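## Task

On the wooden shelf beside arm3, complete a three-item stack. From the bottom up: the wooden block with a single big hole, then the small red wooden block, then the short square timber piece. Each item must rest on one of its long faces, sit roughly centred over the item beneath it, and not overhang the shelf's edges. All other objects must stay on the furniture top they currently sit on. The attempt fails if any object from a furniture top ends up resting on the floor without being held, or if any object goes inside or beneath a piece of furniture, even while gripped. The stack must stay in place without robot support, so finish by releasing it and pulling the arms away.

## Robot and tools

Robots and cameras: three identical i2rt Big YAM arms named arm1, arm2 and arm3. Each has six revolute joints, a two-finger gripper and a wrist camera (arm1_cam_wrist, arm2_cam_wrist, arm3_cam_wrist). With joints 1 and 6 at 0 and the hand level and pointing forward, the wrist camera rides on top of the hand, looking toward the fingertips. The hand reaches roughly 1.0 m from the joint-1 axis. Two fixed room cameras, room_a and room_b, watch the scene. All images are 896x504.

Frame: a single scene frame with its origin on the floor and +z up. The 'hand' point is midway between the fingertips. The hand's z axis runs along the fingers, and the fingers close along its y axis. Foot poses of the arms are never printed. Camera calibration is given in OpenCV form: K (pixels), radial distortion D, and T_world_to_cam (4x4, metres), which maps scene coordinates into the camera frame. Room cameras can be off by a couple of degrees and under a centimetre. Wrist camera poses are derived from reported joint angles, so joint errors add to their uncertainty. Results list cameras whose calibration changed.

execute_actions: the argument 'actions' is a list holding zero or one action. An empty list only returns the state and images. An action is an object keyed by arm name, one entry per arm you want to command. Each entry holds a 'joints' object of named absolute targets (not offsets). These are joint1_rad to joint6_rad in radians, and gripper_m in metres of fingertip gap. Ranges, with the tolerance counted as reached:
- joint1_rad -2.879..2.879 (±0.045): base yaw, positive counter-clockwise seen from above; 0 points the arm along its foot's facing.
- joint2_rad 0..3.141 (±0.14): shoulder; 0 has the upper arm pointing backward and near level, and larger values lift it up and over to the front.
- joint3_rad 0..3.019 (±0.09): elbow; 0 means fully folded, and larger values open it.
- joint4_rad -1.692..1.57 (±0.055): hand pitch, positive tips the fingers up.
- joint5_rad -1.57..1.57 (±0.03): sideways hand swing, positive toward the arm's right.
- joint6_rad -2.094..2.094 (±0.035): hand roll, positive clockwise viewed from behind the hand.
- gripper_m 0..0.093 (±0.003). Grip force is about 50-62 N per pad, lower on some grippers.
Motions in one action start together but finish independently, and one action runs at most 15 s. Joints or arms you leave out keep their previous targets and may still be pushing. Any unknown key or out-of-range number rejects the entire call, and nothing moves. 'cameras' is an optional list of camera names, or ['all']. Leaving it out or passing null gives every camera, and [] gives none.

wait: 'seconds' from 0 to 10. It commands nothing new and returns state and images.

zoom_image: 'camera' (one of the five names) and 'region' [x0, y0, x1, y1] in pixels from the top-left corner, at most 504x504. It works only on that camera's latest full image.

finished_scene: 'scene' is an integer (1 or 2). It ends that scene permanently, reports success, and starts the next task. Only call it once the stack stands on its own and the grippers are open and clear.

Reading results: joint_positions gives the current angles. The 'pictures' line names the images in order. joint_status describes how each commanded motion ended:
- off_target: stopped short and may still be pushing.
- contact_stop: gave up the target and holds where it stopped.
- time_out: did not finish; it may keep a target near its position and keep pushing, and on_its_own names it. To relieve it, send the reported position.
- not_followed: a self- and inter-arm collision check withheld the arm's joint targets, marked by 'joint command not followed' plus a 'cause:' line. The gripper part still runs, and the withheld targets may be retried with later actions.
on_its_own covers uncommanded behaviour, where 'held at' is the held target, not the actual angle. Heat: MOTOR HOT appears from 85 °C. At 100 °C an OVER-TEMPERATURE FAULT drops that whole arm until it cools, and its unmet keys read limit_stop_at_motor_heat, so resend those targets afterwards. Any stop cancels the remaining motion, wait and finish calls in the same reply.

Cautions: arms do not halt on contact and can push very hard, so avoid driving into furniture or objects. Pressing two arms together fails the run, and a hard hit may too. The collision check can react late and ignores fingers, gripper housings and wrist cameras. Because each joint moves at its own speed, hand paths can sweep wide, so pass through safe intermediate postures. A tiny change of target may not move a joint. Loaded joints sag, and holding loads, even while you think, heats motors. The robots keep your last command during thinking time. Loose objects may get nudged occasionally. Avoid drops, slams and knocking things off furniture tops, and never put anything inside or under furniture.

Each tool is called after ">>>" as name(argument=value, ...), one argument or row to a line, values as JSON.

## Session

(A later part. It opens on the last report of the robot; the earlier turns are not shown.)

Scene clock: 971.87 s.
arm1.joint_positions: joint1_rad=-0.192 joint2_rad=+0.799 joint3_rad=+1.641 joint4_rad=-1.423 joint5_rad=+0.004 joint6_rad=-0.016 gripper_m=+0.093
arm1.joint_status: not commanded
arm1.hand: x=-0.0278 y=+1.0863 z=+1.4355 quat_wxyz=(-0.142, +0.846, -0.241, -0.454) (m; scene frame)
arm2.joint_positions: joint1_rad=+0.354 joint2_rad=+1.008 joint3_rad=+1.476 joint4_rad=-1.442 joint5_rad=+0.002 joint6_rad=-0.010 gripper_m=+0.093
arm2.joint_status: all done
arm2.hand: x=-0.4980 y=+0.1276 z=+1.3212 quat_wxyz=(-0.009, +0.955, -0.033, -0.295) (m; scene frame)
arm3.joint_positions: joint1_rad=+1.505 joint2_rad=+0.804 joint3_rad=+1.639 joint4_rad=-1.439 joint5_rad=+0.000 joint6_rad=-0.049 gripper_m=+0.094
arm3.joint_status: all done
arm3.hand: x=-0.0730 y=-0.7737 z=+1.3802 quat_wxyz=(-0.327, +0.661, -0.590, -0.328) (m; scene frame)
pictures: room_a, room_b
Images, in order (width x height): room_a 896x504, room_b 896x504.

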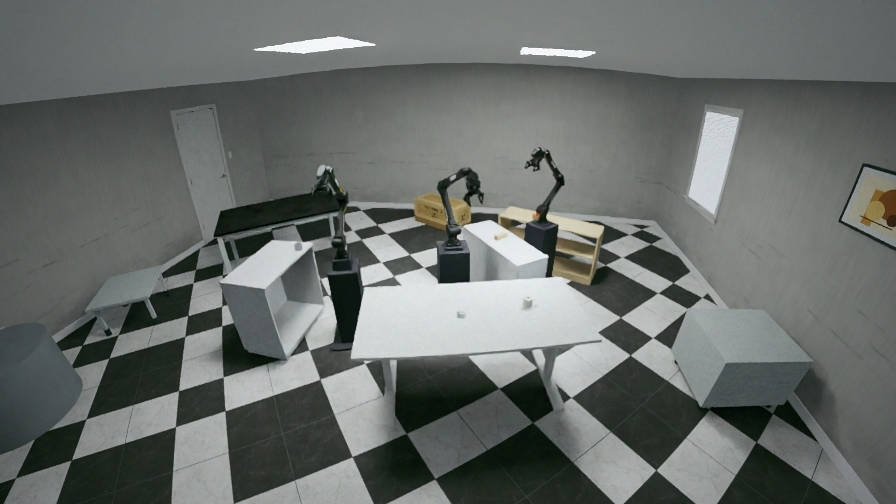

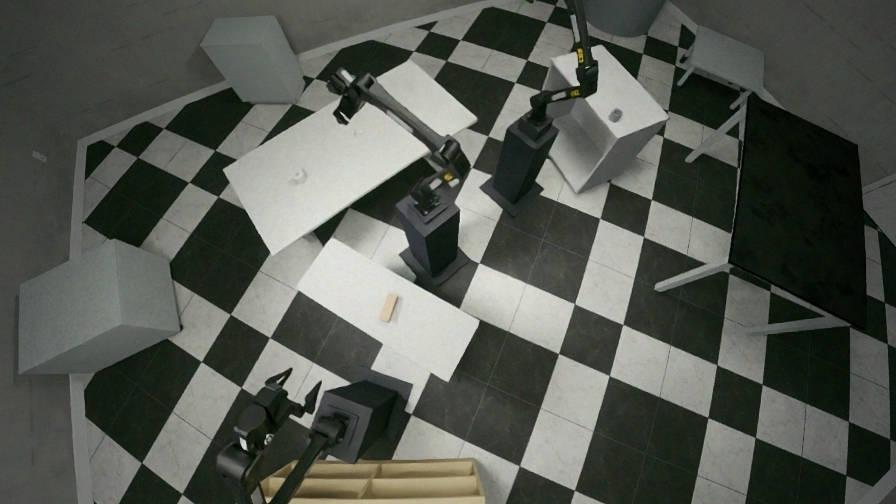

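>>> execute_actions(
  actions=[
    {"arm3":{"joints":{"joint2_rad":1.88,"joint4_rad":-1.295}}},
  ],
  cameras=["arm3_cam_wrist","room_a"],
)

Scene clock: 981.90 s.
arm1.joint_positions: joint1_rad=-0.192 joint2_rad=+0.799 joint3_rad=+1.641 joint4_rad=-1.423 joint5_rad=+0.004 joint6_rad=-0.016 gripper_m=+0.093
arm1.joint_status: not commanded
arm1.hand: x=-0.0278 y=+1.0863 z=+1.4355 quat_wxyz=(-0.142, +0.846, -0.241, -0.454) (m; scene frame)
arm2.joint_positions: joint1_rad=+0.354 joint2_rad=+1.008 joint3_rad=+1.476 joint4_rad=-1.442 joint5_rad=+0.002 joint6_rad=-0.010 gripper_m=+0.093
arm2.joint_status: not commanded
arm2.hand: x=-0.4980 y=+0.1276 z=+1.3212 quat_wxyz=(-0.009, +0.955, -0.033, -0.295) (m; scene frame)
arm3.joint_positions: joint1_rad=+1.505 joint2_rad=+1.906 joint3_rad=+1.624 joint4_rad=-1.304 joint5_rad=+0.000 joint6_rad=-0.049 gripper_m=+0.094
arm3.joint_status: all done
arm3.hand: x=-0.0892 y=-0.4683 z=+0.8998 quat_wxyz=(+0.004, +0.745, -0.667, +0.008) (m; scene frame)
pictures: arm3_cam_wrist, room_a
camera_calibration (this result's frames):
arm3_cam_wrist: T_world_to_cam=[[0.992909, 0.118634, -0.00754767, 0.148844], [0.0986802, -0.787174, 0.608785, -0.905073], [0.0662812, -0.605213, -0.7933, 0.564944], [0, 0, 0, 1]] pos_world=[-0.0959209, -0.388197, 1.00029]
Images, in order (width x height): arm3_cam_wrist 896x504, room_a 896x504.

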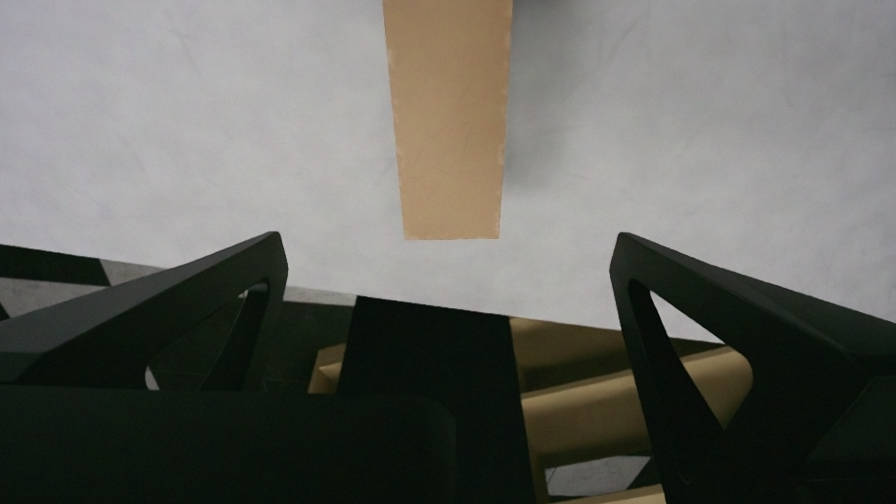

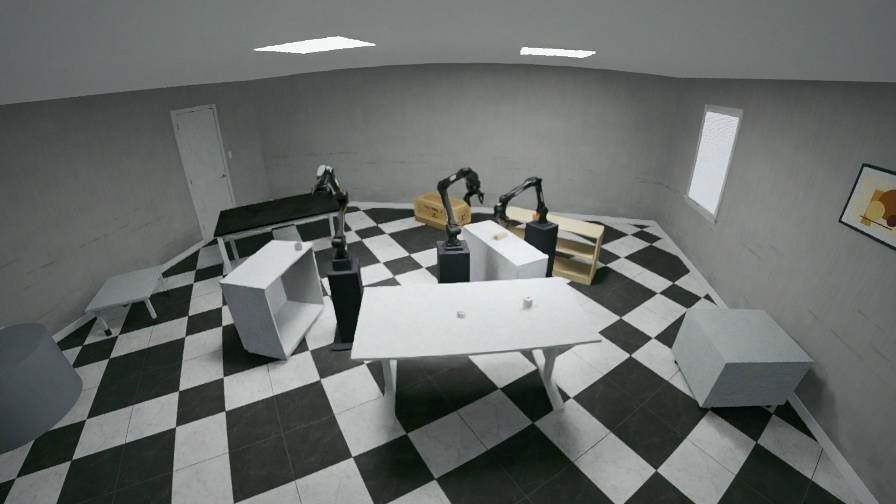

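>>> execute_actions(
  actions=[
    {"arm3":{"joints":{"joint2_rad":2.018,"joint3_rad":1.557,"joint4_rad":-1.072}}},
  ],
  cameras=["arm3_cam_wrist","room_a"],
)

Scene clock: 1019.33 s.
arm1.joint_positions: joint1_rad=-0.192 joint2_rad=+0.799 joint3_rad=+1.641 joint4_rad=-1.423 joint5_rad=+0.004 joint6_rad=-0.016 gripper_m=+0.093
arm1.joint_status: not commanded
arm1.hand: x=-0.0278 y=+1.0863 z=+1.4355 quat_wxyz=(-0.142, +0.846, -0.241, -0.454) (m; scene frame)
arm2.joint_positions: joint1_rad=+0.354 joint2_rad=+1.008 joint3_rad=+1.476 joint4_rad=-1.442 joint5_rad=+0.002 joint6_rad=-0.010 gripper_m=+0.093
arm2.joint_status: not commanded
arm2.hand: x=-0.4980 y=+0.1276 z=+1.3212 quat_wxyz=(-0.009, +0.955, -0.033, -0.295) (m; scene frame)
arm3.joint_positions: joint1_rad=+1.505 joint2_rad=+2.044 joint3_rad=+1.538 joint4_rad=-1.087 joint5_rad=+0.000 joint6_rad=-0.049 gripper_m=+0.094
arm3.joint_status: all done
arm3.hand: x=-0.0892 y=-0.4586 z=+0.7918 quat_wxyz=(+0.007, +0.745, -0.667, +0.010) (m; scene frame)
pictures: arm3_cam_wrist, room_a
camera_calibration (this result's frames):
arm3_cam_wrist: T_world_to_cam=[[0.992917, 0.118546, -0.0079441, 0.147193], [0.0983963, -0.782987, 0.614207, -0.834099], [0.0665916, -0.610638, -0.789105, 0.479381], [0, 0, 0, 1]] pos_world=[-0.0960014, -0.377809, 0.891761]
Images, in order (width x height): arm3_cam_wrist 896x504, room_a 896x504.

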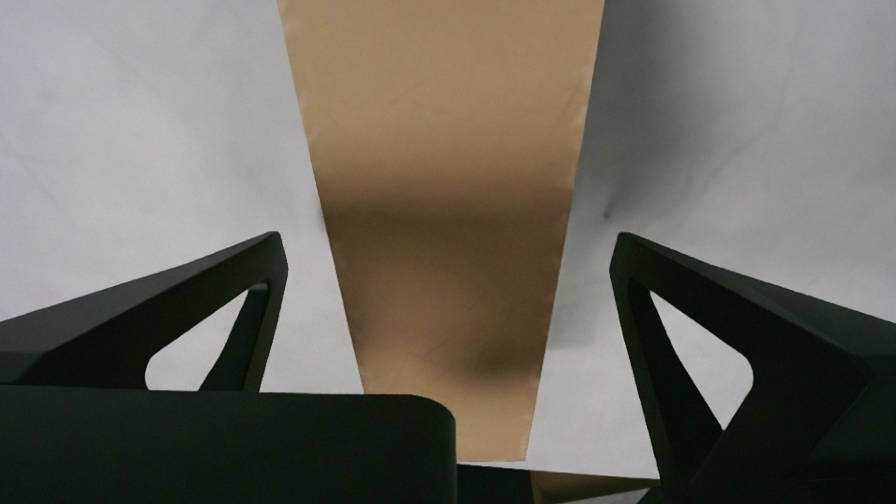

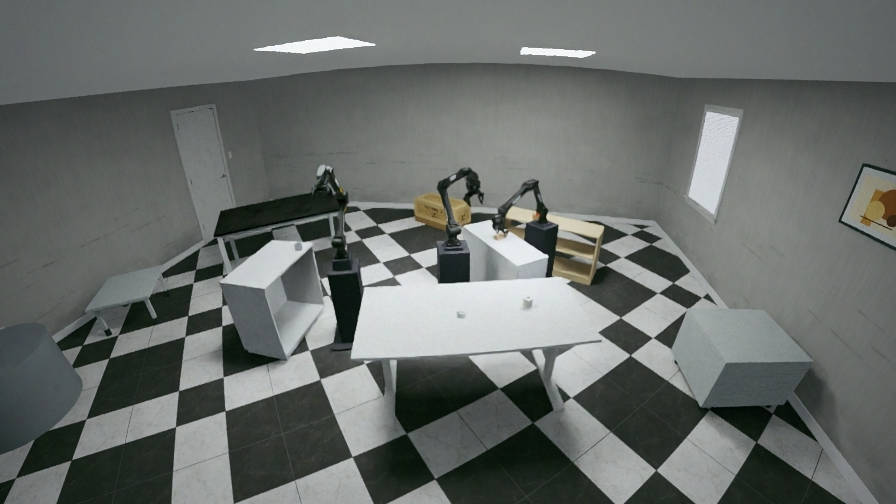

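>>> zoom_image(
  camera="arm3_cam_wrist",
  region=[250, 200, 650, 504],
)

Region (250, 200, 650, 504) of arm3_cam_wrist's 896x504 image, scaled by 1.260, with more detail than that image has; it fills the top 383 rows of this view, and the rest is white.

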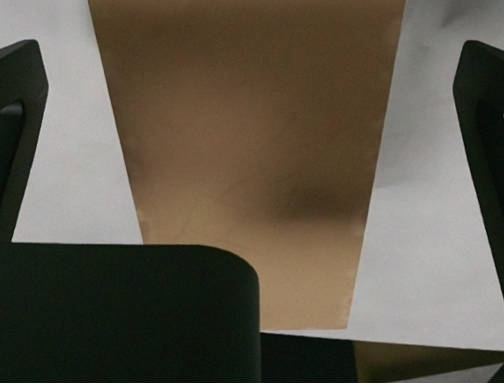

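>>> execute_actions(
  actions=[
    {"arm3":{"joints":{"joint3_rad":1.59}}},
  ],
  cameras=["arm3_cam_wrist"],
)

Scene clock: 1051.83 s.
arm1.joint_positions: joint1_rad=-0.192 joint2_rad=+0.799 joint3_rad=+1.641 joint4_rad=-1.423 joint5_rad=+0.004 joint6_rad=-0.016 gripper_m=+0.093
arm1.joint_status: not commanded
arm1.hand: x=-0.0278 y=+1.0863 z=+1.4355 quat_wxyz=(-0.142, +0.846, -0.241, -0.454) (m; scene frame)
arm2.joint_positions: joint1_rad=+0.354 joint2_rad=+1.008 joint3_rad=+1.476 joint4_rad=-1.442 joint5_rad=+0.002 joint6_rad=-0.010 gripper_m=+0.093
arm2.joint_status: not commanded
arm2.hand: x=-0.4980 y=+0.1276 z=+1.3212 quat_wxyz=(-0.009, +0.955, -0.033, -0.295) (m; scene frame)
arm3.joint_positions: joint1_rad=+1.505 joint2_rad=+2.044 joint3_rad=+1.538 joint4_rad=-1.087 joint5_rad=+0.000 joint6_rad=-0.049 gripper_m=+0.094
arm3.joint_status: all done
arm3.hand: x=-0.0892 y=-0.4586 z=+0.7918 quat_wxyz=(+0.007, +0.745, -0.667, +0.010) (m; scene frame)
pictures: arm3_cam_wrist
camera_calibration (this result's frames):
arm3_cam_wrist: T_world_to_cam=[[0.992917, 0.118546, -0.0079441, 0.147193], [0.0983963, -0.782987, 0.614207, -0.834099], [0.0665916, -0.610638, -0.789105, 0.479381], [0, 0, 0, 1]] pos_world=[-0.0960014, -0.377809, 0.891761]
Images, in order (width x height): arm3_cam_wrist 896x504.

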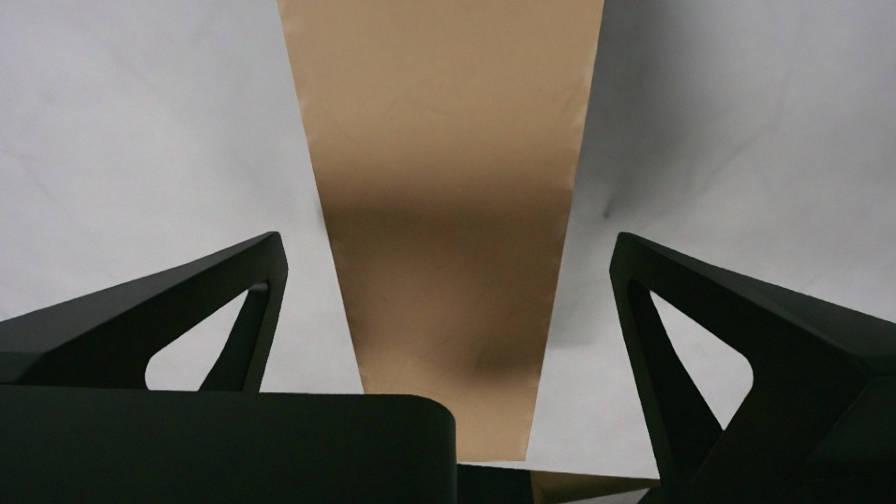

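>>> execute_actions(
  actions=[
    {"arm3":{"joints":{"joint3_rad":1.575,"joint4_rad":-1.03}}},
  ],
  cameras=["arm3_cam_wrist"],
)

Scene clock: 1066.50 s.
arm1.joint_positions: joint1_rad=-0.192 joint2_rad=+0.799 joint3_rad=+1.641 joint4_rad=-1.423 joint5_rad=+0.004 joint6_rad=-0.016 gripper_m=+0.093
arm1.joint_status: not commanded
arm1.hand: x=-0.0278 y=+1.0863 z=+1.4355 quat_wxyz=(-0.142, +0.846, -0.241, -0.454) (m; scene frame)
arm2.joint_positions: joint1_rad=+0.354 joint2_rad=+1.008 joint3_rad=+1.476 joint4_rad=-1.442 joint5_rad=+0.002 joint6_rad=-0.010 gripper_m=+0.093
arm2.joint_status: not commanded
arm2.hand: x=-0.4980 y=+0.1276 z=+1.3212 quat_wxyz=(-0.009, +0.955, -0.033, -0.295) (m; scene frame)
arm3.joint_positions: joint1_rad=+1.505 joint2_rad=+2.044 joint3_rad=+1.538 joint4_rad=-1.045 joint5_rad=+0.000 joint6_rad=-0.049 gripper_m=+0.094
arm3.joint_status: all done
arm3.hand: x=-0.0899 y=-0.4484 z=+0.7918 quat_wxyz=(-0.008, +0.745, -0.667, -0.005) (m; scene frame)
pictures: arm3_cam_wrist
camera_calibration (this result's frames):
arm3_cam_wrist: T_world_to_cam=[[0.992874, 0.119037, -0.00553471, 0.144912], [0.100083, -0.80777, 0.58094, -0.810643], [0.0646823, -0.577354, -0.813928, 0.520027], [0, 0, 0, 1]] pos_world=[-0.0963842, -0.371824, 0.895001]
Images, in order (width x height): arm3_cam_wrist 896x504.

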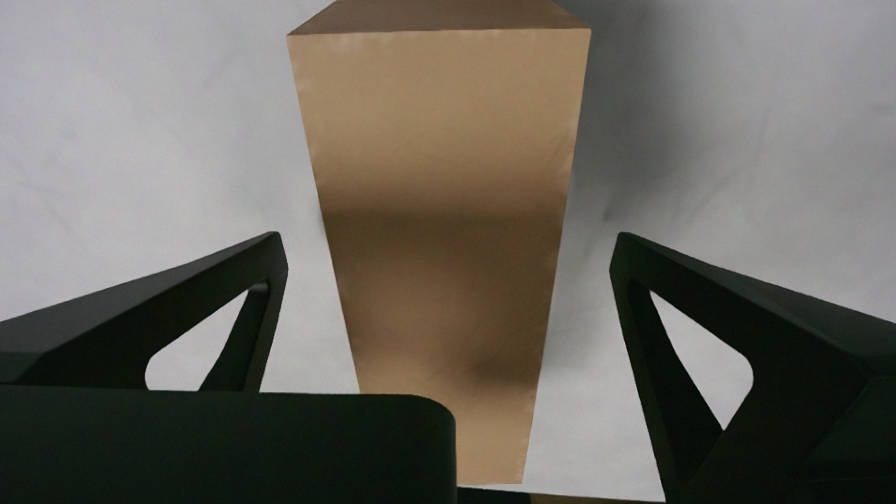

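>>> execute_actions(
  actions=[
    {"arm3":{"joints":{"gripper_m":0.034}}},
  ],
  cameras=["arm3_cam_wrist"],
)

Scene clock: 1078.70 s.
arm1.joint_positions: joint1_rad=-0.192 joint2_rad=+0.799 joint3_rad=+1.641 joint4_rad=-1.423 joint5_rad=+0.004 joint6_rad=-0.016 gripper_m=+0.093
arm1.joint_status: not commanded
arm1.hand: x=-0.0278 y=+1.0863 z=+1.4355 quat_wxyz=(-0.142, +0.846, -0.241, -0.454) (m; scene frame)
arm2.joint_positions: joint1_rad=+0.354 joint2_rad=+1.008 joint3_rad=+1.476 joint4_rad=-1.442 joint5_rad=+0.002 joint6_rad=-0.010 gripper_m=+0.093
arm2.joint_status: not commanded
arm2.hand: x=-0.4980 y=+0.1276 z=+1.3212 quat_wxyz=(-0.009, +0.955, -0.033, -0.295) (m; scene frame)
arm3.joint_positions: joint1_rad=+1.505 joint2_rad=+2.044 joint3_rad=+1.538 joint4_rad=-1.044 joint5_rad=-0.001 joint6_rad=-0.049 gripper_m=+0.045
arm3.joint_status: gripper_m off_target (ended at +0.045, target +0.034)
arm3.hand: x=-0.0899 y=-0.4482 z=+0.7918 quat_wxyz=(-0.008, +0.745, -0.667, -0.005) (m; scene frame)
pictures: arm3_cam_wrist
camera_calibration (this result's frames):
arm3_cam_wrist: T_world_to_cam=[[0.99278, 0.119809, -0.00585729, 0.145559], [0.100948, -0.808119, 0.580304, -0.810065], [0.0647921, -0.576705, -0.814379, 0.520798], [0, 0, 0, 1]] pos_world=[-0.0964776, -0.371721, 0.895063]
Images, in order (width x height): arm3_cam_wrist 896x504.

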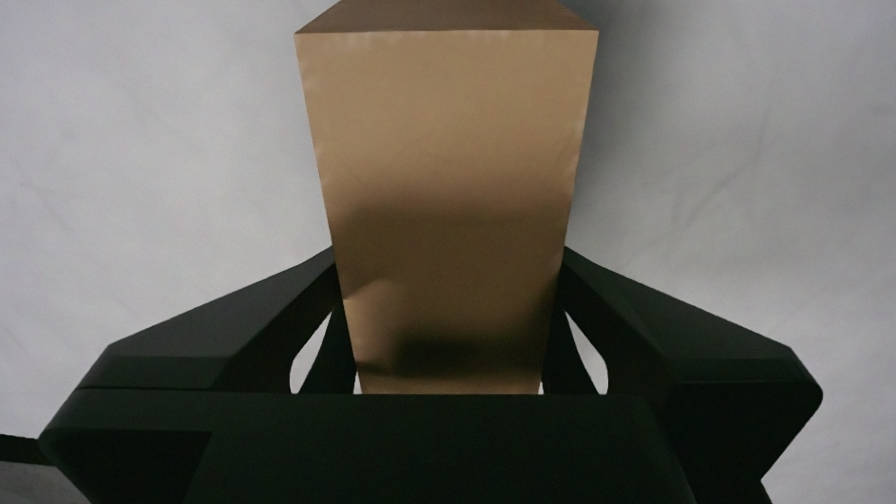

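>>> execute_actions(
  actions=[
    {"arm3":{"joints":{"joint2_rad":1.75}}},
  ],
  cameras=["arm3_cam_wrist","room_a"],
)

Scene clock: 1098.97 s.
arm1.joint_positions: joint1_rad=-0.192 joint2_rad=+0.799 joint3_rad=+1.641 joint4_rad=-1.423 joint5_rad=+0.004 joint6_rad=-0.016 gripper_m=+0.093
arm1.joint_status: not commanded
arm1.hand: x=-0.0278 y=+1.0863 z=+1.4355 quat_wxyz=(-0.142, +0.846, -0.241, -0.454) (m; scene frame)
arm2.joint_positions: joint1_rad=+0.354 joint2_rad=+1.008 joint3_rad=+1.476 joint4_rad=-1.442 joint5_rad=+0.002 joint6_rad=-0.010 gripper_m=+0.093
arm2.joint_status: not commanded
arm2.hand: x=-0.4980 y=+0.1276 z=+1.3212 quat_wxyz=(-0.009, +0.955, -0.033, -0.295) (m; scene frame)
arm3.joint_positions: joint1_rad=+1.505 joint2_rad=+1.770 joint3_rad=+1.539 joint4_rad=-1.044 joint5_rad=-0.001 joint6_rad=-0.049 gripper_m=+0.045
arm3.joint_status: all done
arm3.hand: x=-0.0916 y=-0.4350 z=+0.9520 quat_wxyz=(-0.105, +0.737, -0.659, -0.103) (m; scene frame)
pictures: arm3_cam_wrist, room_a
camera_calibration (this result's frames):
arm3_cam_wrist: T_world_to_cam=[[0.99265, 0.120557, 0.0106126, 0.131167], [0.109957, -0.935045, 0.337047, -0.715052], [0.0505565, -0.333403, -0.941428, 0.884487], [0, 0, 0, 1]] pos_world=[-0.0962946, -0.389528, 1.0723]
Images, in order (width x height): arm3_cam_wrist 896x504, room_a 896x504.

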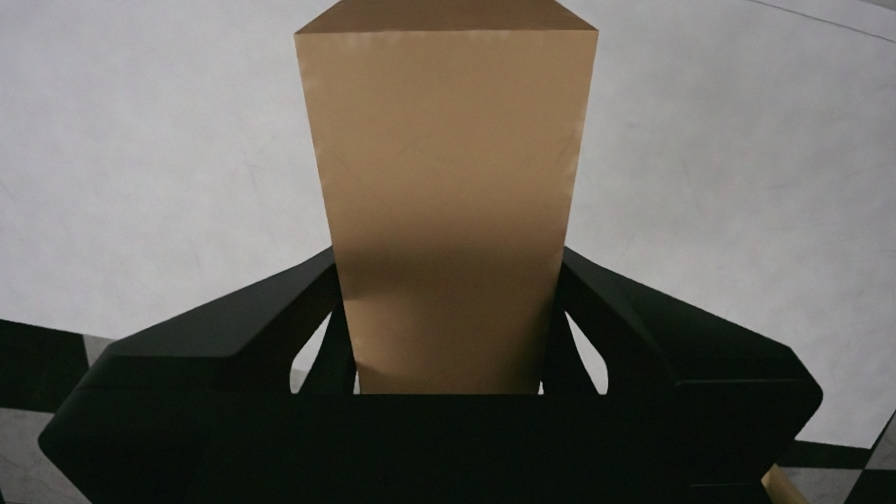

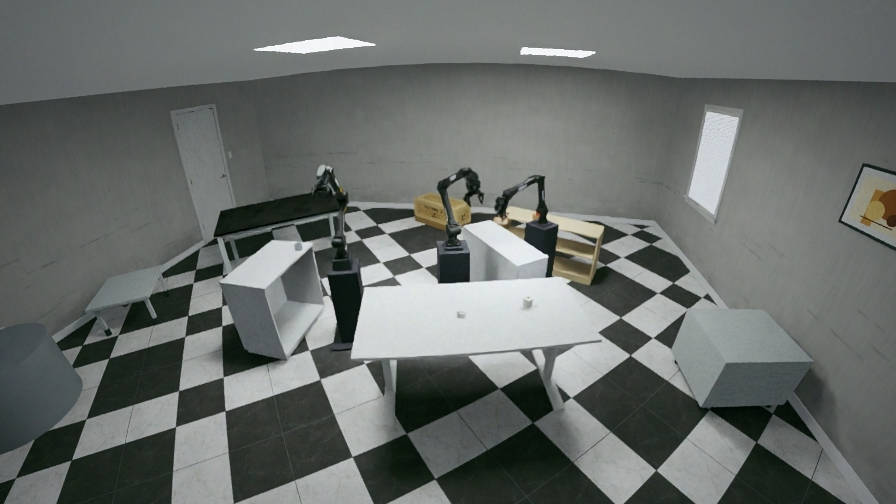

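>>> execute_actions(
  actions=[
    {"arm3":{"joints":{"joint1_rad":-0.842,"joint3_rad":1.4,"joint4_rad":-1.01,"joint6_rad":0.066}}},
  ],
  cameras=["arm3_cam_wrist","room_a","room_b"],
)

Scene clock: 1106.77 s.
arm1.joint_positions: joint1_rad=-0.192 joint2_rad=+0.799 joint3_rad=+1.641 joint4_rad=-1.423 joint5_rad=+0.004 joint6_rad=-0.016 gripper_m=+0.093
arm1.joint_status: not commanded
arm1.hand: x=-0.0278 y=+1.0863 z=+1.4355 quat_wxyz=(-0.142, +0.846, -0.241, -0.454) (m; scene frame)
arm2.joint_positions: joint1_rad=+0.354 joint2_rad=+1.008 joint3_rad=+1.476 joint4_rad=-1.442 joint5_rad=+0.002 joint6_rad=-0.010 gripper_m=+0.093
arm2.joint_status: not commanded
arm2.hand: x=-0.4980 y=+0.1276 z=+1.3212 quat_wxyz=(-0.009, +0.955, -0.033, -0.295) (m; scene frame)
arm3.joint_positions: joint1_rad=-0.852 joint2_rad=+1.778 joint3_rad=+1.382 joint4_rad=-1.014 joint5_rad=+0.001 joint6_rad=+0.056 gripper_m=+0.045
arm3.joint_status: all done
arm3.hand: x=+0.3625 y=-1.4117 z=+0.8873 quat_wxyz=(-0.079, -0.380, -0.921, +0.027) (m; scene frame)
pictures: arm3_cam_wrist, room_a, room_b
camera_calibration (this result's frames):
arm3_cam_wrist: T_world_to_cam=[[-0.696125, -0.717641, -0.0200508, -0.745003], [-0.645932, 0.613887, 0.453778, 0.700663], [-0.313341, 0.328838, -0.890889, 1.49694], [0, 0, 0, 1]] pos_world=[0.403017, -1.45702, 1.00072]
Images, in order (width x height): arm3_cam_wrist 896x504, room_a 896x504, room_b 896x504.

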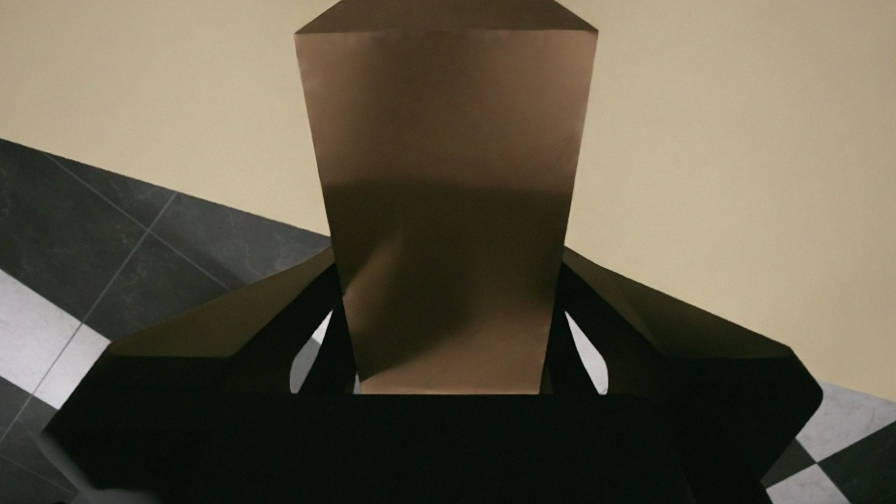

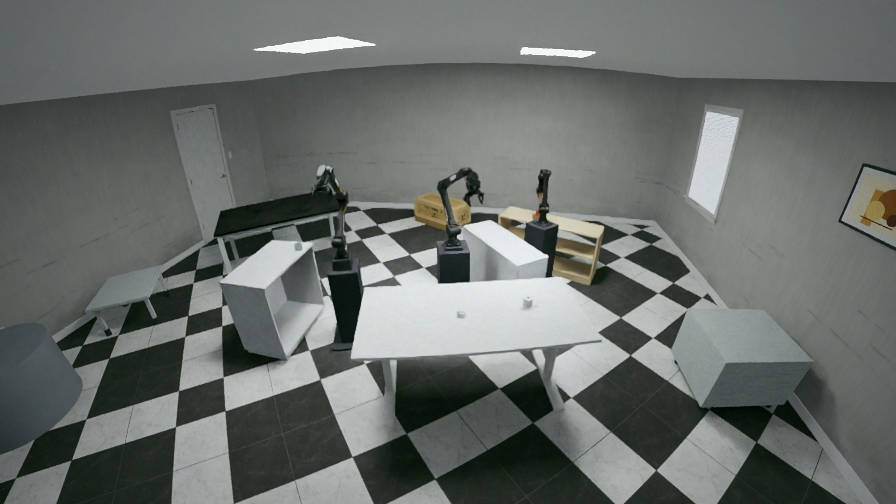

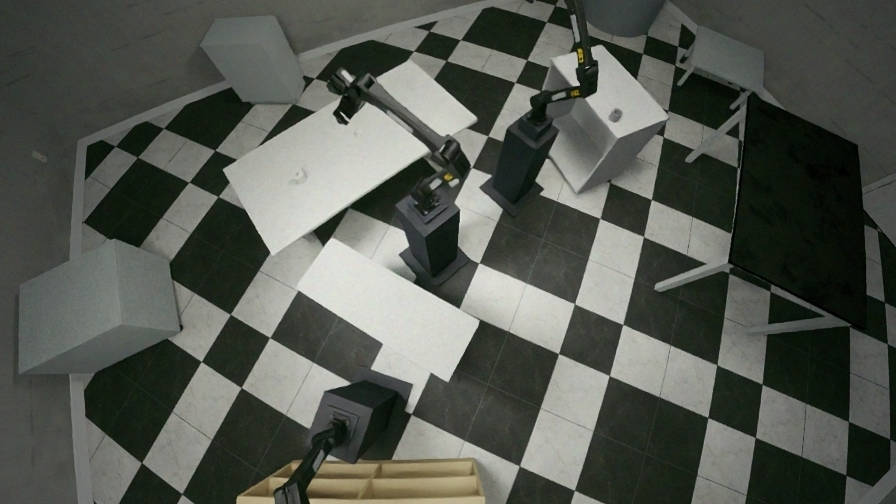

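>>> zoom_image(
  camera="room_a",
  region=[500, 160, 600, 240],
)

Region (500, 160, 600, 240) of room_a's 896x504 image, scaled by 5.040, with more detail than that image has; it fills the top 403 rows of this view, and the rest is white.

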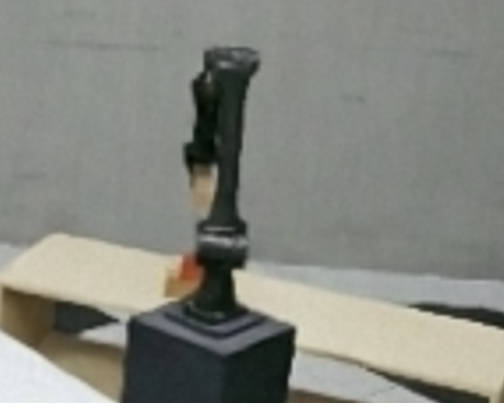

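>>> execute_actions(
  actions=[
    {"arm3":{"joints":{"joint1_rad":-0.64,"joint2_rad":1.922,"joint4_rad":-0.972}}},
  ],
  cameras=["arm3_cam_wrist","room_a"],
)

Scene clock: 1132.67 s.
arm1.joint_positions: joint1_rad=-0.192 joint2_rad=+0.799 joint3_rad=+1.641 joint4_rad=-1.423 joint5_rad=+0.004 joint6_rad=-0.016 gripper_m=+0.093
arm1.joint_status: not commanded
arm1.hand: x=-0.0278 y=+1.0863 z=+1.4355 quat_wxyz=(-0.142, +0.846, -0.241, -0.454) (m; scene frame)
arm2.joint_positions: joint1_rad=+0.354 joint2_rad=+1.008 joint3_rad=+1.476 joint4_rad=-1.442 joint5_rad=+0.002 joint6_rad=-0.010 gripper_m=+0.093
arm2.joint_status: not commanded
arm2.hand: x=-0.4980 y=+0.1276 z=+1.3212 quat_wxyz=(-0.009, +0.955, -0.033, -0.295) (m; scene frame)
arm3.joint_positions: joint1_rad=-0.636 joint2_rad=+1.954 joint3_rad=+1.377 joint4_rad=-0.984 joint5_rad=-0.002 joint6_rad=+0.056 gripper_m=+0.045
arm3.joint_status: all done
arm3.hand: x=+0.4252 y=-1.3090 z=+0.7921 quat_wxyz=(-0.008, -0.279, -0.960, +0.000) (m; scene frame)
pictures: arm3_cam_wrist, room_a
camera_calibration (this result's frames):
arm3_cam_wrist: T_world_to_cam=[[-0.528058, -0.849074, -0.0150885, -0.877058], [-0.694717, 0.421705, 0.582695, 0.388317], [-0.488388, 0.318179, -0.812551, 1.39646], [0, 0, 0, 1]] pos_world=[0.488649, -1.35277, 0.895194]
Images, in order (width x height): arm3_cam_wrist 896x504, room_a 896x504.

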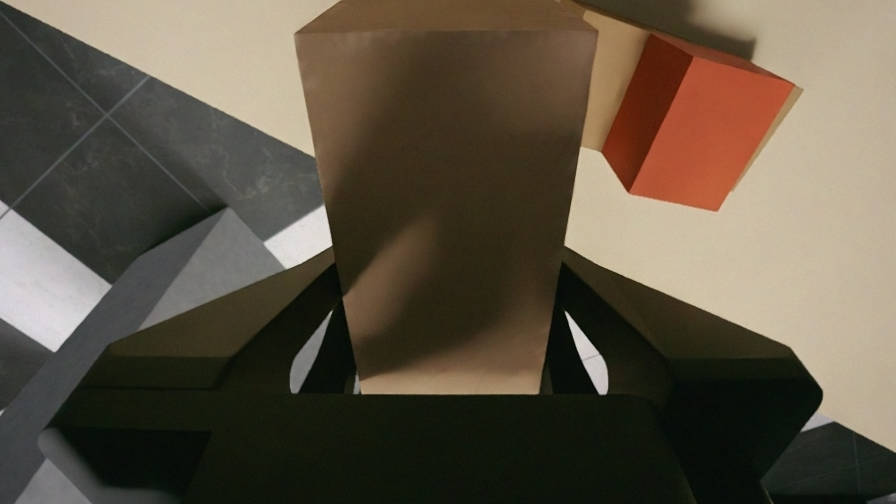

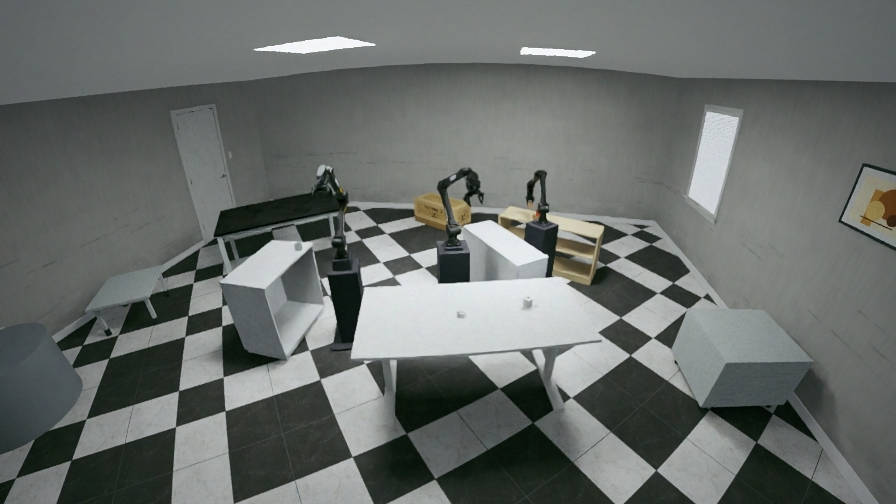

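>>> zoom_image(
  camera="arm3_cam_wrist",
  region=[570, 0, 850, 230],
)

Region (570, 0, 850, 230) of arm3_cam_wrist's 896x504 image, scaled by 1.800, with more detail than that image has; it fills the top 414 rows of this view, and the rest is white.

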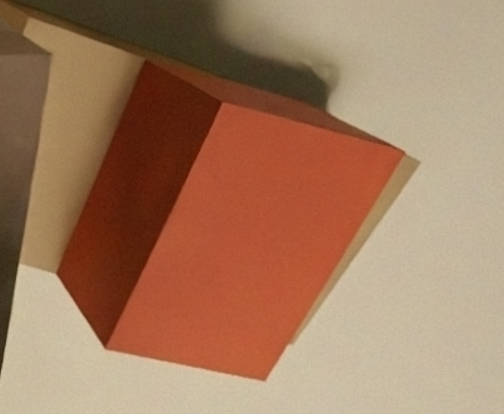

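>>> execute_actions(
  actions=[
    {"arm3":{"joints":{"joint1_rad":-0.844,"joint2_rad":1.995,"joint4_rad":-0.89}}},
  ],
  cameras=["arm3_cam_wrist","room_a"],
)

Scene clock: 1219.97 s.
arm1.joint_positions: joint1_rad=-0.192 joint2_rad=+0.799 joint3_rad=+1.641 joint4_rad=-1.423 joint5_rad=+0.004 joint6_rad=-0.016 gripper_m=+0.093
arm1.joint_status: not commanded
arm1.hand: x=-0.0278 y=+1.0863 z=+1.4355 quat_wxyz=(-0.142, +0.846, -0.241, -0.454) (m; scene frame)
arm2.joint_positions: joint1_rad=+0.354 joint2_rad=+1.008 joint3_rad=+1.476 joint4_rad=-1.442 joint5_rad=+0.002 joint6_rad=-0.010 gripper_m=+0.093
arm2.joint_status: not commanded
arm2.hand: x=-0.4980 y=+0.1276 z=+1.3212 quat_wxyz=(-0.009, +0.955, -0.033, -0.295) (m; scene frame)
arm3.joint_positions: joint1_rad=-0.846 joint2_rad=+2.014 joint3_rad=+1.377 joint4_rad=-0.904 joint5_rad=+0.002 joint6_rad=+0.057 gripper_m=+0.045
arm3.joint_status: all done
arm3.hand: x=+0.3668 y=-1.4109 z=+0.7609 quat_wxyz=(-0.017, -0.379, -0.925, +0.006) (m; scene frame)
pictures: arm3_cam_wrist, room_a
camera_calibration (this result's frames):
arm3_cam_wrist: T_world_to_cam=[[-0.693758, -0.720078, -0.0136931, -0.753135], [-0.599007, 0.566348, 0.566075, 0.590571], [-0.399863, 0.400921, -0.82424, 1.46813], [0, 0, 0, 1]] pos_world=[0.418312, -1.46539, 0.865469]
Images, in order (width x height): arm3_cam_wrist 896x504, room_a 896x504.

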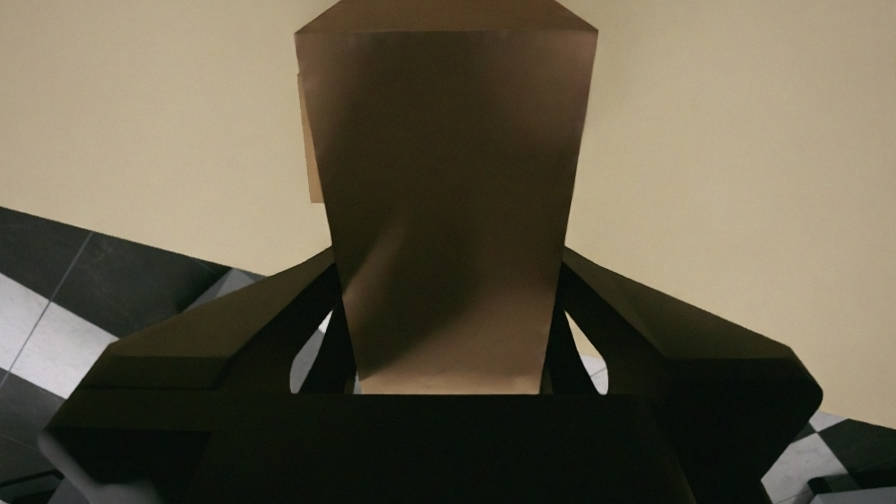

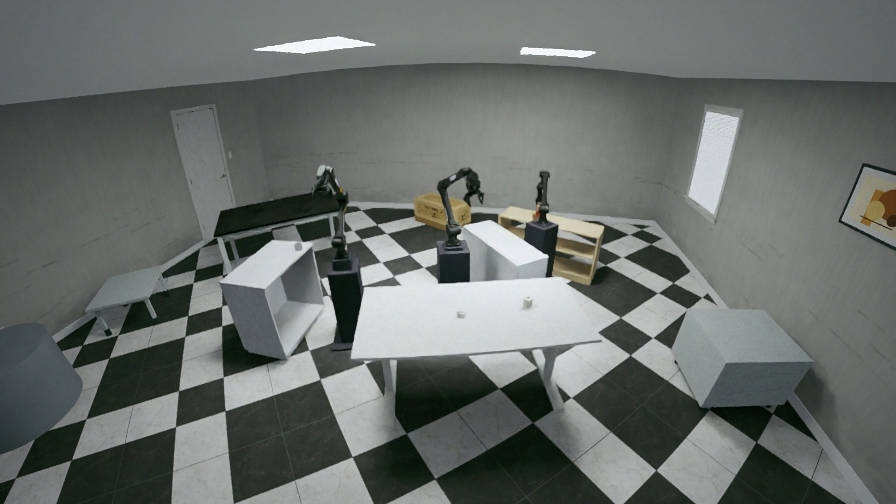

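>>> execute_actions(
  actions=[
    {"arm3":{"joints":{"joint1_rad":-0.818}}},
  ],
  cameras=["arm3_cam_wrist"],
)

Scene clock: 1265.40 s.
arm1.joint_positions: joint1_rad=-0.192 joint2_rad=+0.799 joint3_rad=+1.641 joint4_rad=-1.423 joint5_rad=+0.004 joint6_rad=-0.016 gripper_m=+0.093
arm1.joint_status: not commanded
arm1.hand: x=-0.0278 y=+1.0863 z=+1.4355 quat_wxyz=(-0.142, +0.846, -0.241, -0.454) (m; scene frame)
arm2.joint_positions: joint1_rad=+0.354 joint2_rad=+1.008 joint3_rad=+1.476 joint4_rad=-1.442 joint5_rad=+0.002 joint6_rad=-0.010 gripper_m=+0.093
arm2.joint_status: not commanded
arm2.hand: x=-0.4980 y=+0.1276 z=+1.3212 quat_wxyz=(-0.009, +0.955, -0.033, -0.295) (m; scene frame)
arm3.joint_positions: joint1_rad=-0.826 joint2_rad=+2.014 joint3_rad=+1.377 joint4_rad=-0.904 joint5_rad=+0.002 joint6_rad=+0.057 gripper_m=+0.045
arm3.joint_status: all done
arm3.hand: x=+0.3743 y=-1.4022 z=+0.7609 quat_wxyz=(-0.017, -0.369, -0.929, +0.005) (m; scene frame)
pictures: arm3_cam_wrist
camera_calibration (this result's frames):
arm3_cam_wrist: T_world_to_cam=[[-0.678779, -0.734216, -0.0135934, -0.767123], [-0.610528, 0.553951, 0.566034, 0.577076], [-0.408061, 0.392511, -0.82427, 1.45895], [0, 0, 0, 1]] pos_world=[0.426956, -1.45556, 0.865498]
Images, in order (width x height): arm3_cam_wrist 896x504.

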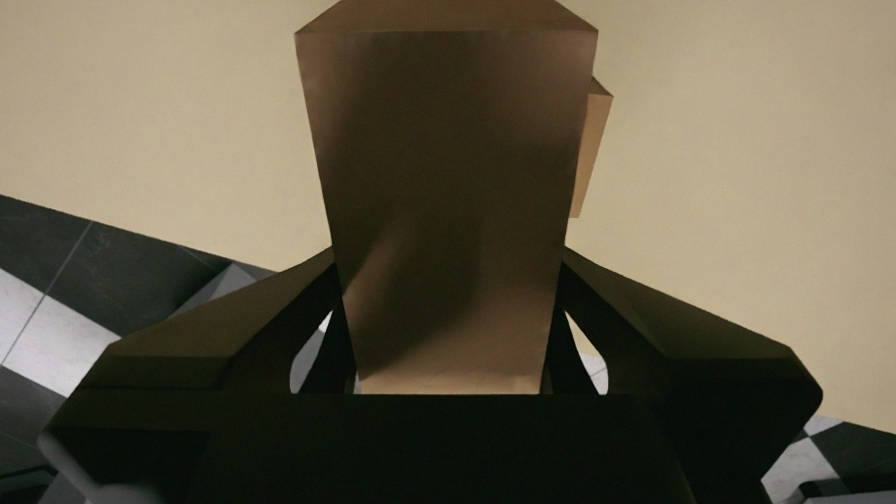

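>>> execute_actions(
  actions=[
    {"arm3":{"joints":{"joint2_rad":2.035,"joint4_rad":-0.845}}},
  ],
  cameras=["arm3_cam_wrist","room_a"],
)

Scene clock: 1300.73 s.
arm1.joint_positions: joint1_rad=-0.192 joint2_rad=+0.799 joint3_rad=+1.641 joint4_rad=-1.423 joint5_rad=+0.004 joint6_rad=-0.016 gripper_m=+0.093
arm1.joint_status: not commanded
arm1.hand: x=-0.0278 y=+1.0863 z=+1.4355 quat_wxyz=(-0.142, +0.846, -0.241, -0.454) (m; scene frame)
arm2.joint_positions: joint1_rad=+0.354 joint2_rad=+1.008 joint3_rad=+1.476 joint4_rad=-1.442 joint5_rad=+0.002 joint6_rad=-0.010 gripper_m=+0.093
arm2.joint_status: not commanded
arm2.hand: x=-0.4980 y=+0.1276 z=+1.3212 quat_wxyz=(-0.009, +0.955, -0.033, -0.295) (m; scene frame)
arm3.joint_positions: joint1_rad=-0.826 joint2_rad=+2.046 joint3_rad=+1.377 joint4_rad=-0.861 joint5_rad=+0.002 joint6_rad=+0.057 gripper_m=+0.045
arm3.joint_status: all done
arm3.hand: x=+0.3784 y=-1.4055 z=+0.7436 quat_wxyz=(-0.022, -0.369, -0.929, +0.007) (m; scene frame)
pictures: arm3_cam_wrist, room_a
camera_calibration (this result's frames):
arm3_cam_wrist: T_world_to_cam=[[-0.678683, -0.734296, -0.0140934, -0.766851], [-0.615106, 0.557826, 0.557202, 0.604962], [-0.40129, 0.386833, -0.830257, 1.44153], [0, 0, 0, 1]] pos_world=[0.430138, -1.45819, 0.848946]
Images, in order (width x height): arm3_cam_wrist 896x504, room_a 896x504.

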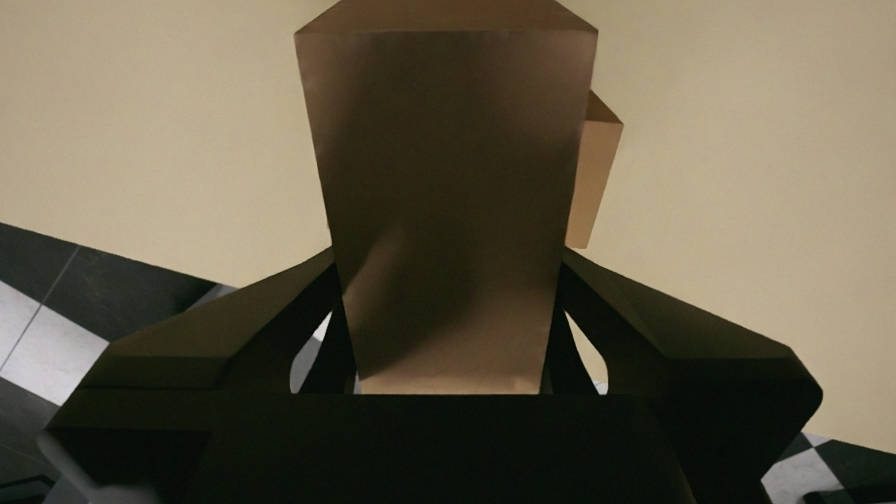

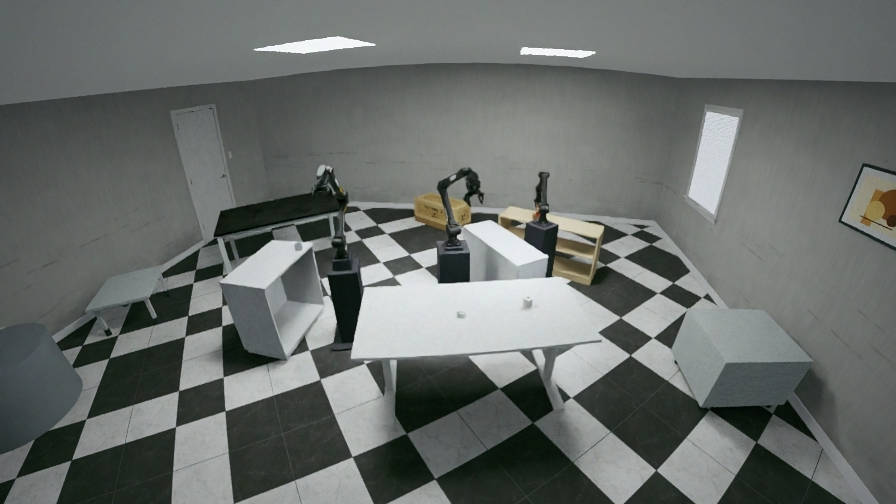

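>>> execute_actions(
  actions=[
    {"arm3":{"joints":{"joint3_rad":1.357,"joint4_rad":-0.825}}},
  ],
  cameras=["arm3_cam_wrist","room_a"],
)

Scene clock: 1333.67 s.
arm1.joint_positions: joint1_rad=-0.192 joint2_rad=+0.799 joint3_rad=+1.641 joint4_rad=-1.423 joint5_rad=+0.004 joint6_rad=-0.016 gripper_m=+0.093
arm1.joint_status: not commanded
arm1.hand: x=-0.0278 y=+1.0863 z=+1.4355 quat_wxyz=(-0.142, +0.846, -0.241, -0.454) (m; scene frame)
arm2.joint_positions: joint1_rad=+0.354 joint2_rad=+1.008 joint3_rad=+1.476 joint4_rad=-1.442 joint5_rad=+0.002 joint6_rad=-0.010 gripper_m=+0.093
arm2.joint_status: not commanded
arm2.hand: x=-0.4980 y=+0.1276 z=+1.3212 quat_wxyz=(-0.009, +0.955, -0.033, -0.295) (m; scene frame)
arm3.joint_positions: joint1_rad=-0.826 joint2_rad=+2.046 joint3_rad=+1.347 joint4_rad=-0.839 joint5_rad=+0.002 joint6_rad=+0.057 gripper_m=+0.045
arm3.joint_status: all done
arm3.hand: x=+0.3713 y=-1.3995 z=+0.7345 quat_wxyz=(-0.018, -0.369, -0.929, +0.006) (m; scene frame)
pictures: arm3_cam_wrist, room_a
camera_calibration (this result's frames):
arm3_cam_wrist: T_world_to_cam=[[-0.678759, -0.734233, -0.0137007, -0.767565], [-0.611515, 0.554786, 0.564147, 0.591601], [-0.406614, 0.391298, -0.825561, 1.43363], [0, 0, 0, 1]] pos_world=[0.423715, -1.45276, 0.839284]
Images, in order (width x height): arm3_cam_wrist 896x504, room_a 896x504.

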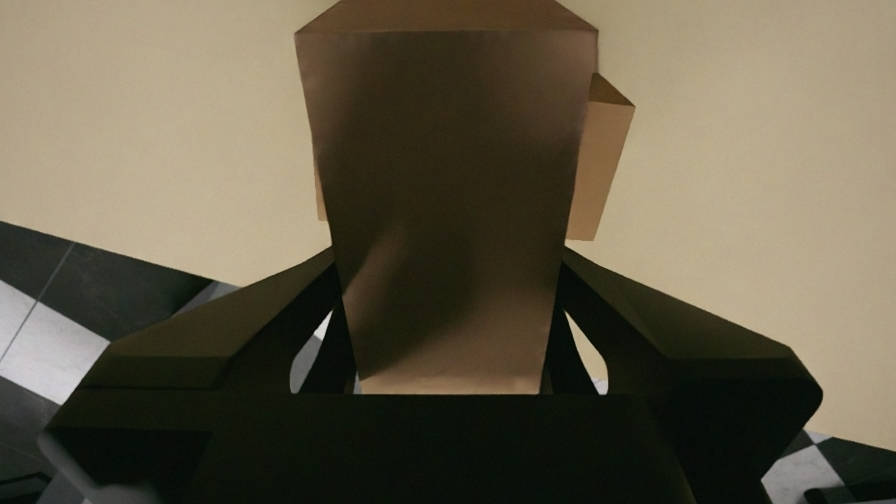

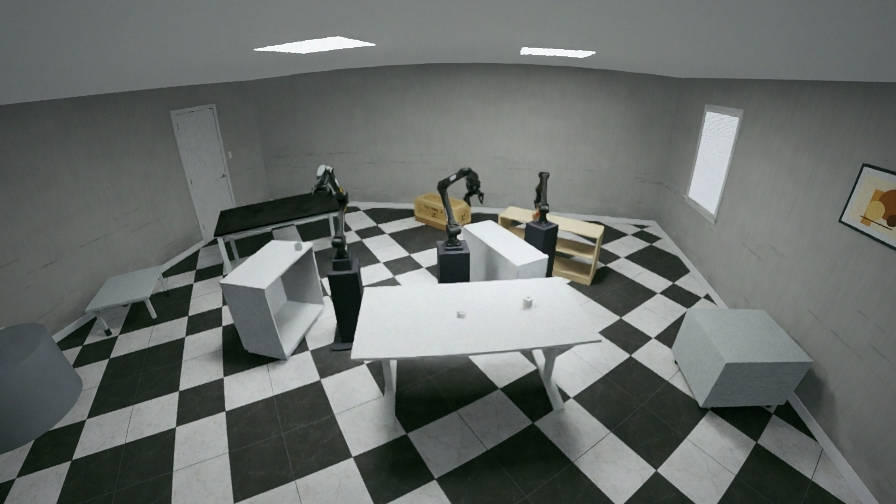

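>>> execute_actions(
  actions=[
    {"arm3":{"joints":{"joint2_rad":2.068}}},
  ],
  cameras=["arm3_cam_wrist","room_a"],
)

Scene clock: 1359.93 s.
arm1.joint_positions: joint1_rad=-0.192 joint2_rad=+0.799 joint3_rad=+1.641 joint4_rad=-1.423 joint5_rad=+0.004 joint6_rad=-0.016 gripper_m=+0.093
arm1.joint_status: not commanded
arm1.hand: x=-0.0278 y=+1.0863 z=+1.4355 quat_wxyz=(-0.142, +0.846, -0.241, -0.454) (m; scene frame)
arm2.joint_positions: joint1_rad=+0.354 joint2_rad=+1.008 joint3_rad=+1.476 joint4_rad=-1.442 joint5_rad=+0.002 joint6_rad=-0.010 gripper_m=+0.093
arm2.joint_status: not commanded
arm2.hand: x=-0.4980 y=+0.1276 z=+1.3212 quat_wxyz=(-0.009, +0.955, -0.033, -0.295) (m; scene frame)
arm3.joint_positions: joint1_rad=-0.826 joint2_rad=+2.048 joint3_rad=+1.347 joint4_rad=-0.839 joint5_rad=+0.002 joint6_rad=+0.057 gripper_m=+0.045
arm3.joint_status: all done
arm3.hand: x=+0.3711 y=-1.3993 z=+0.7337 quat_wxyz=(-0.017, -0.369, -0.929, +0.006) (m; scene frame)
pictures: arm3_cam_wrist, room_a
camera_calibration (this result's frames):
arm3_cam_wrist: T_world_to_cam=[[-0.678773, -0.734222, -0.0136292, -0.76762], [-0.610857, 0.554229, 0.565405, 0.589883], [-0.407579, 0.392107, -0.824701, 1.43366], [0, 0, 0, 1]] pos_world=[0.423624, -1.45268, 0.838354]
Images, in order (width x height): arm3_cam_wrist 896x504, room_a 896x504.

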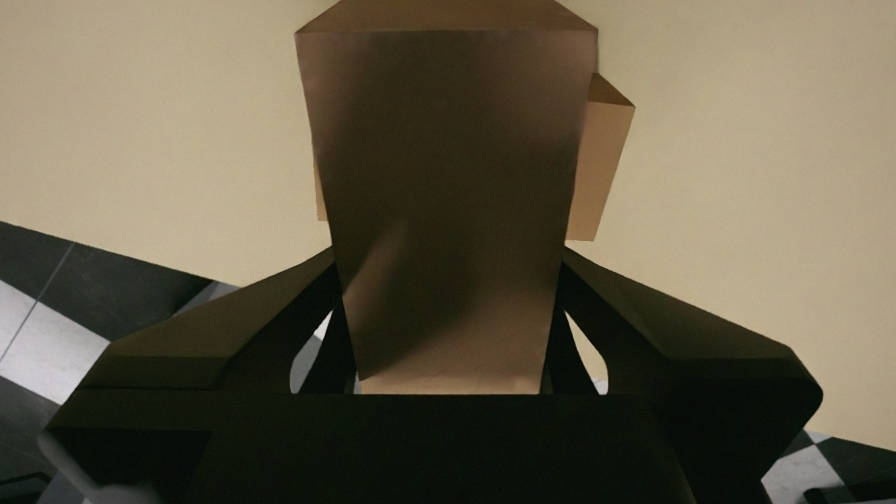

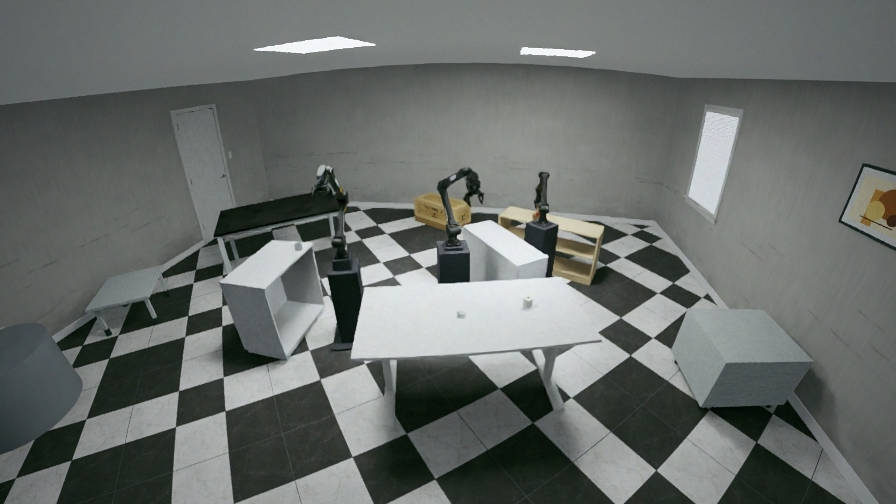

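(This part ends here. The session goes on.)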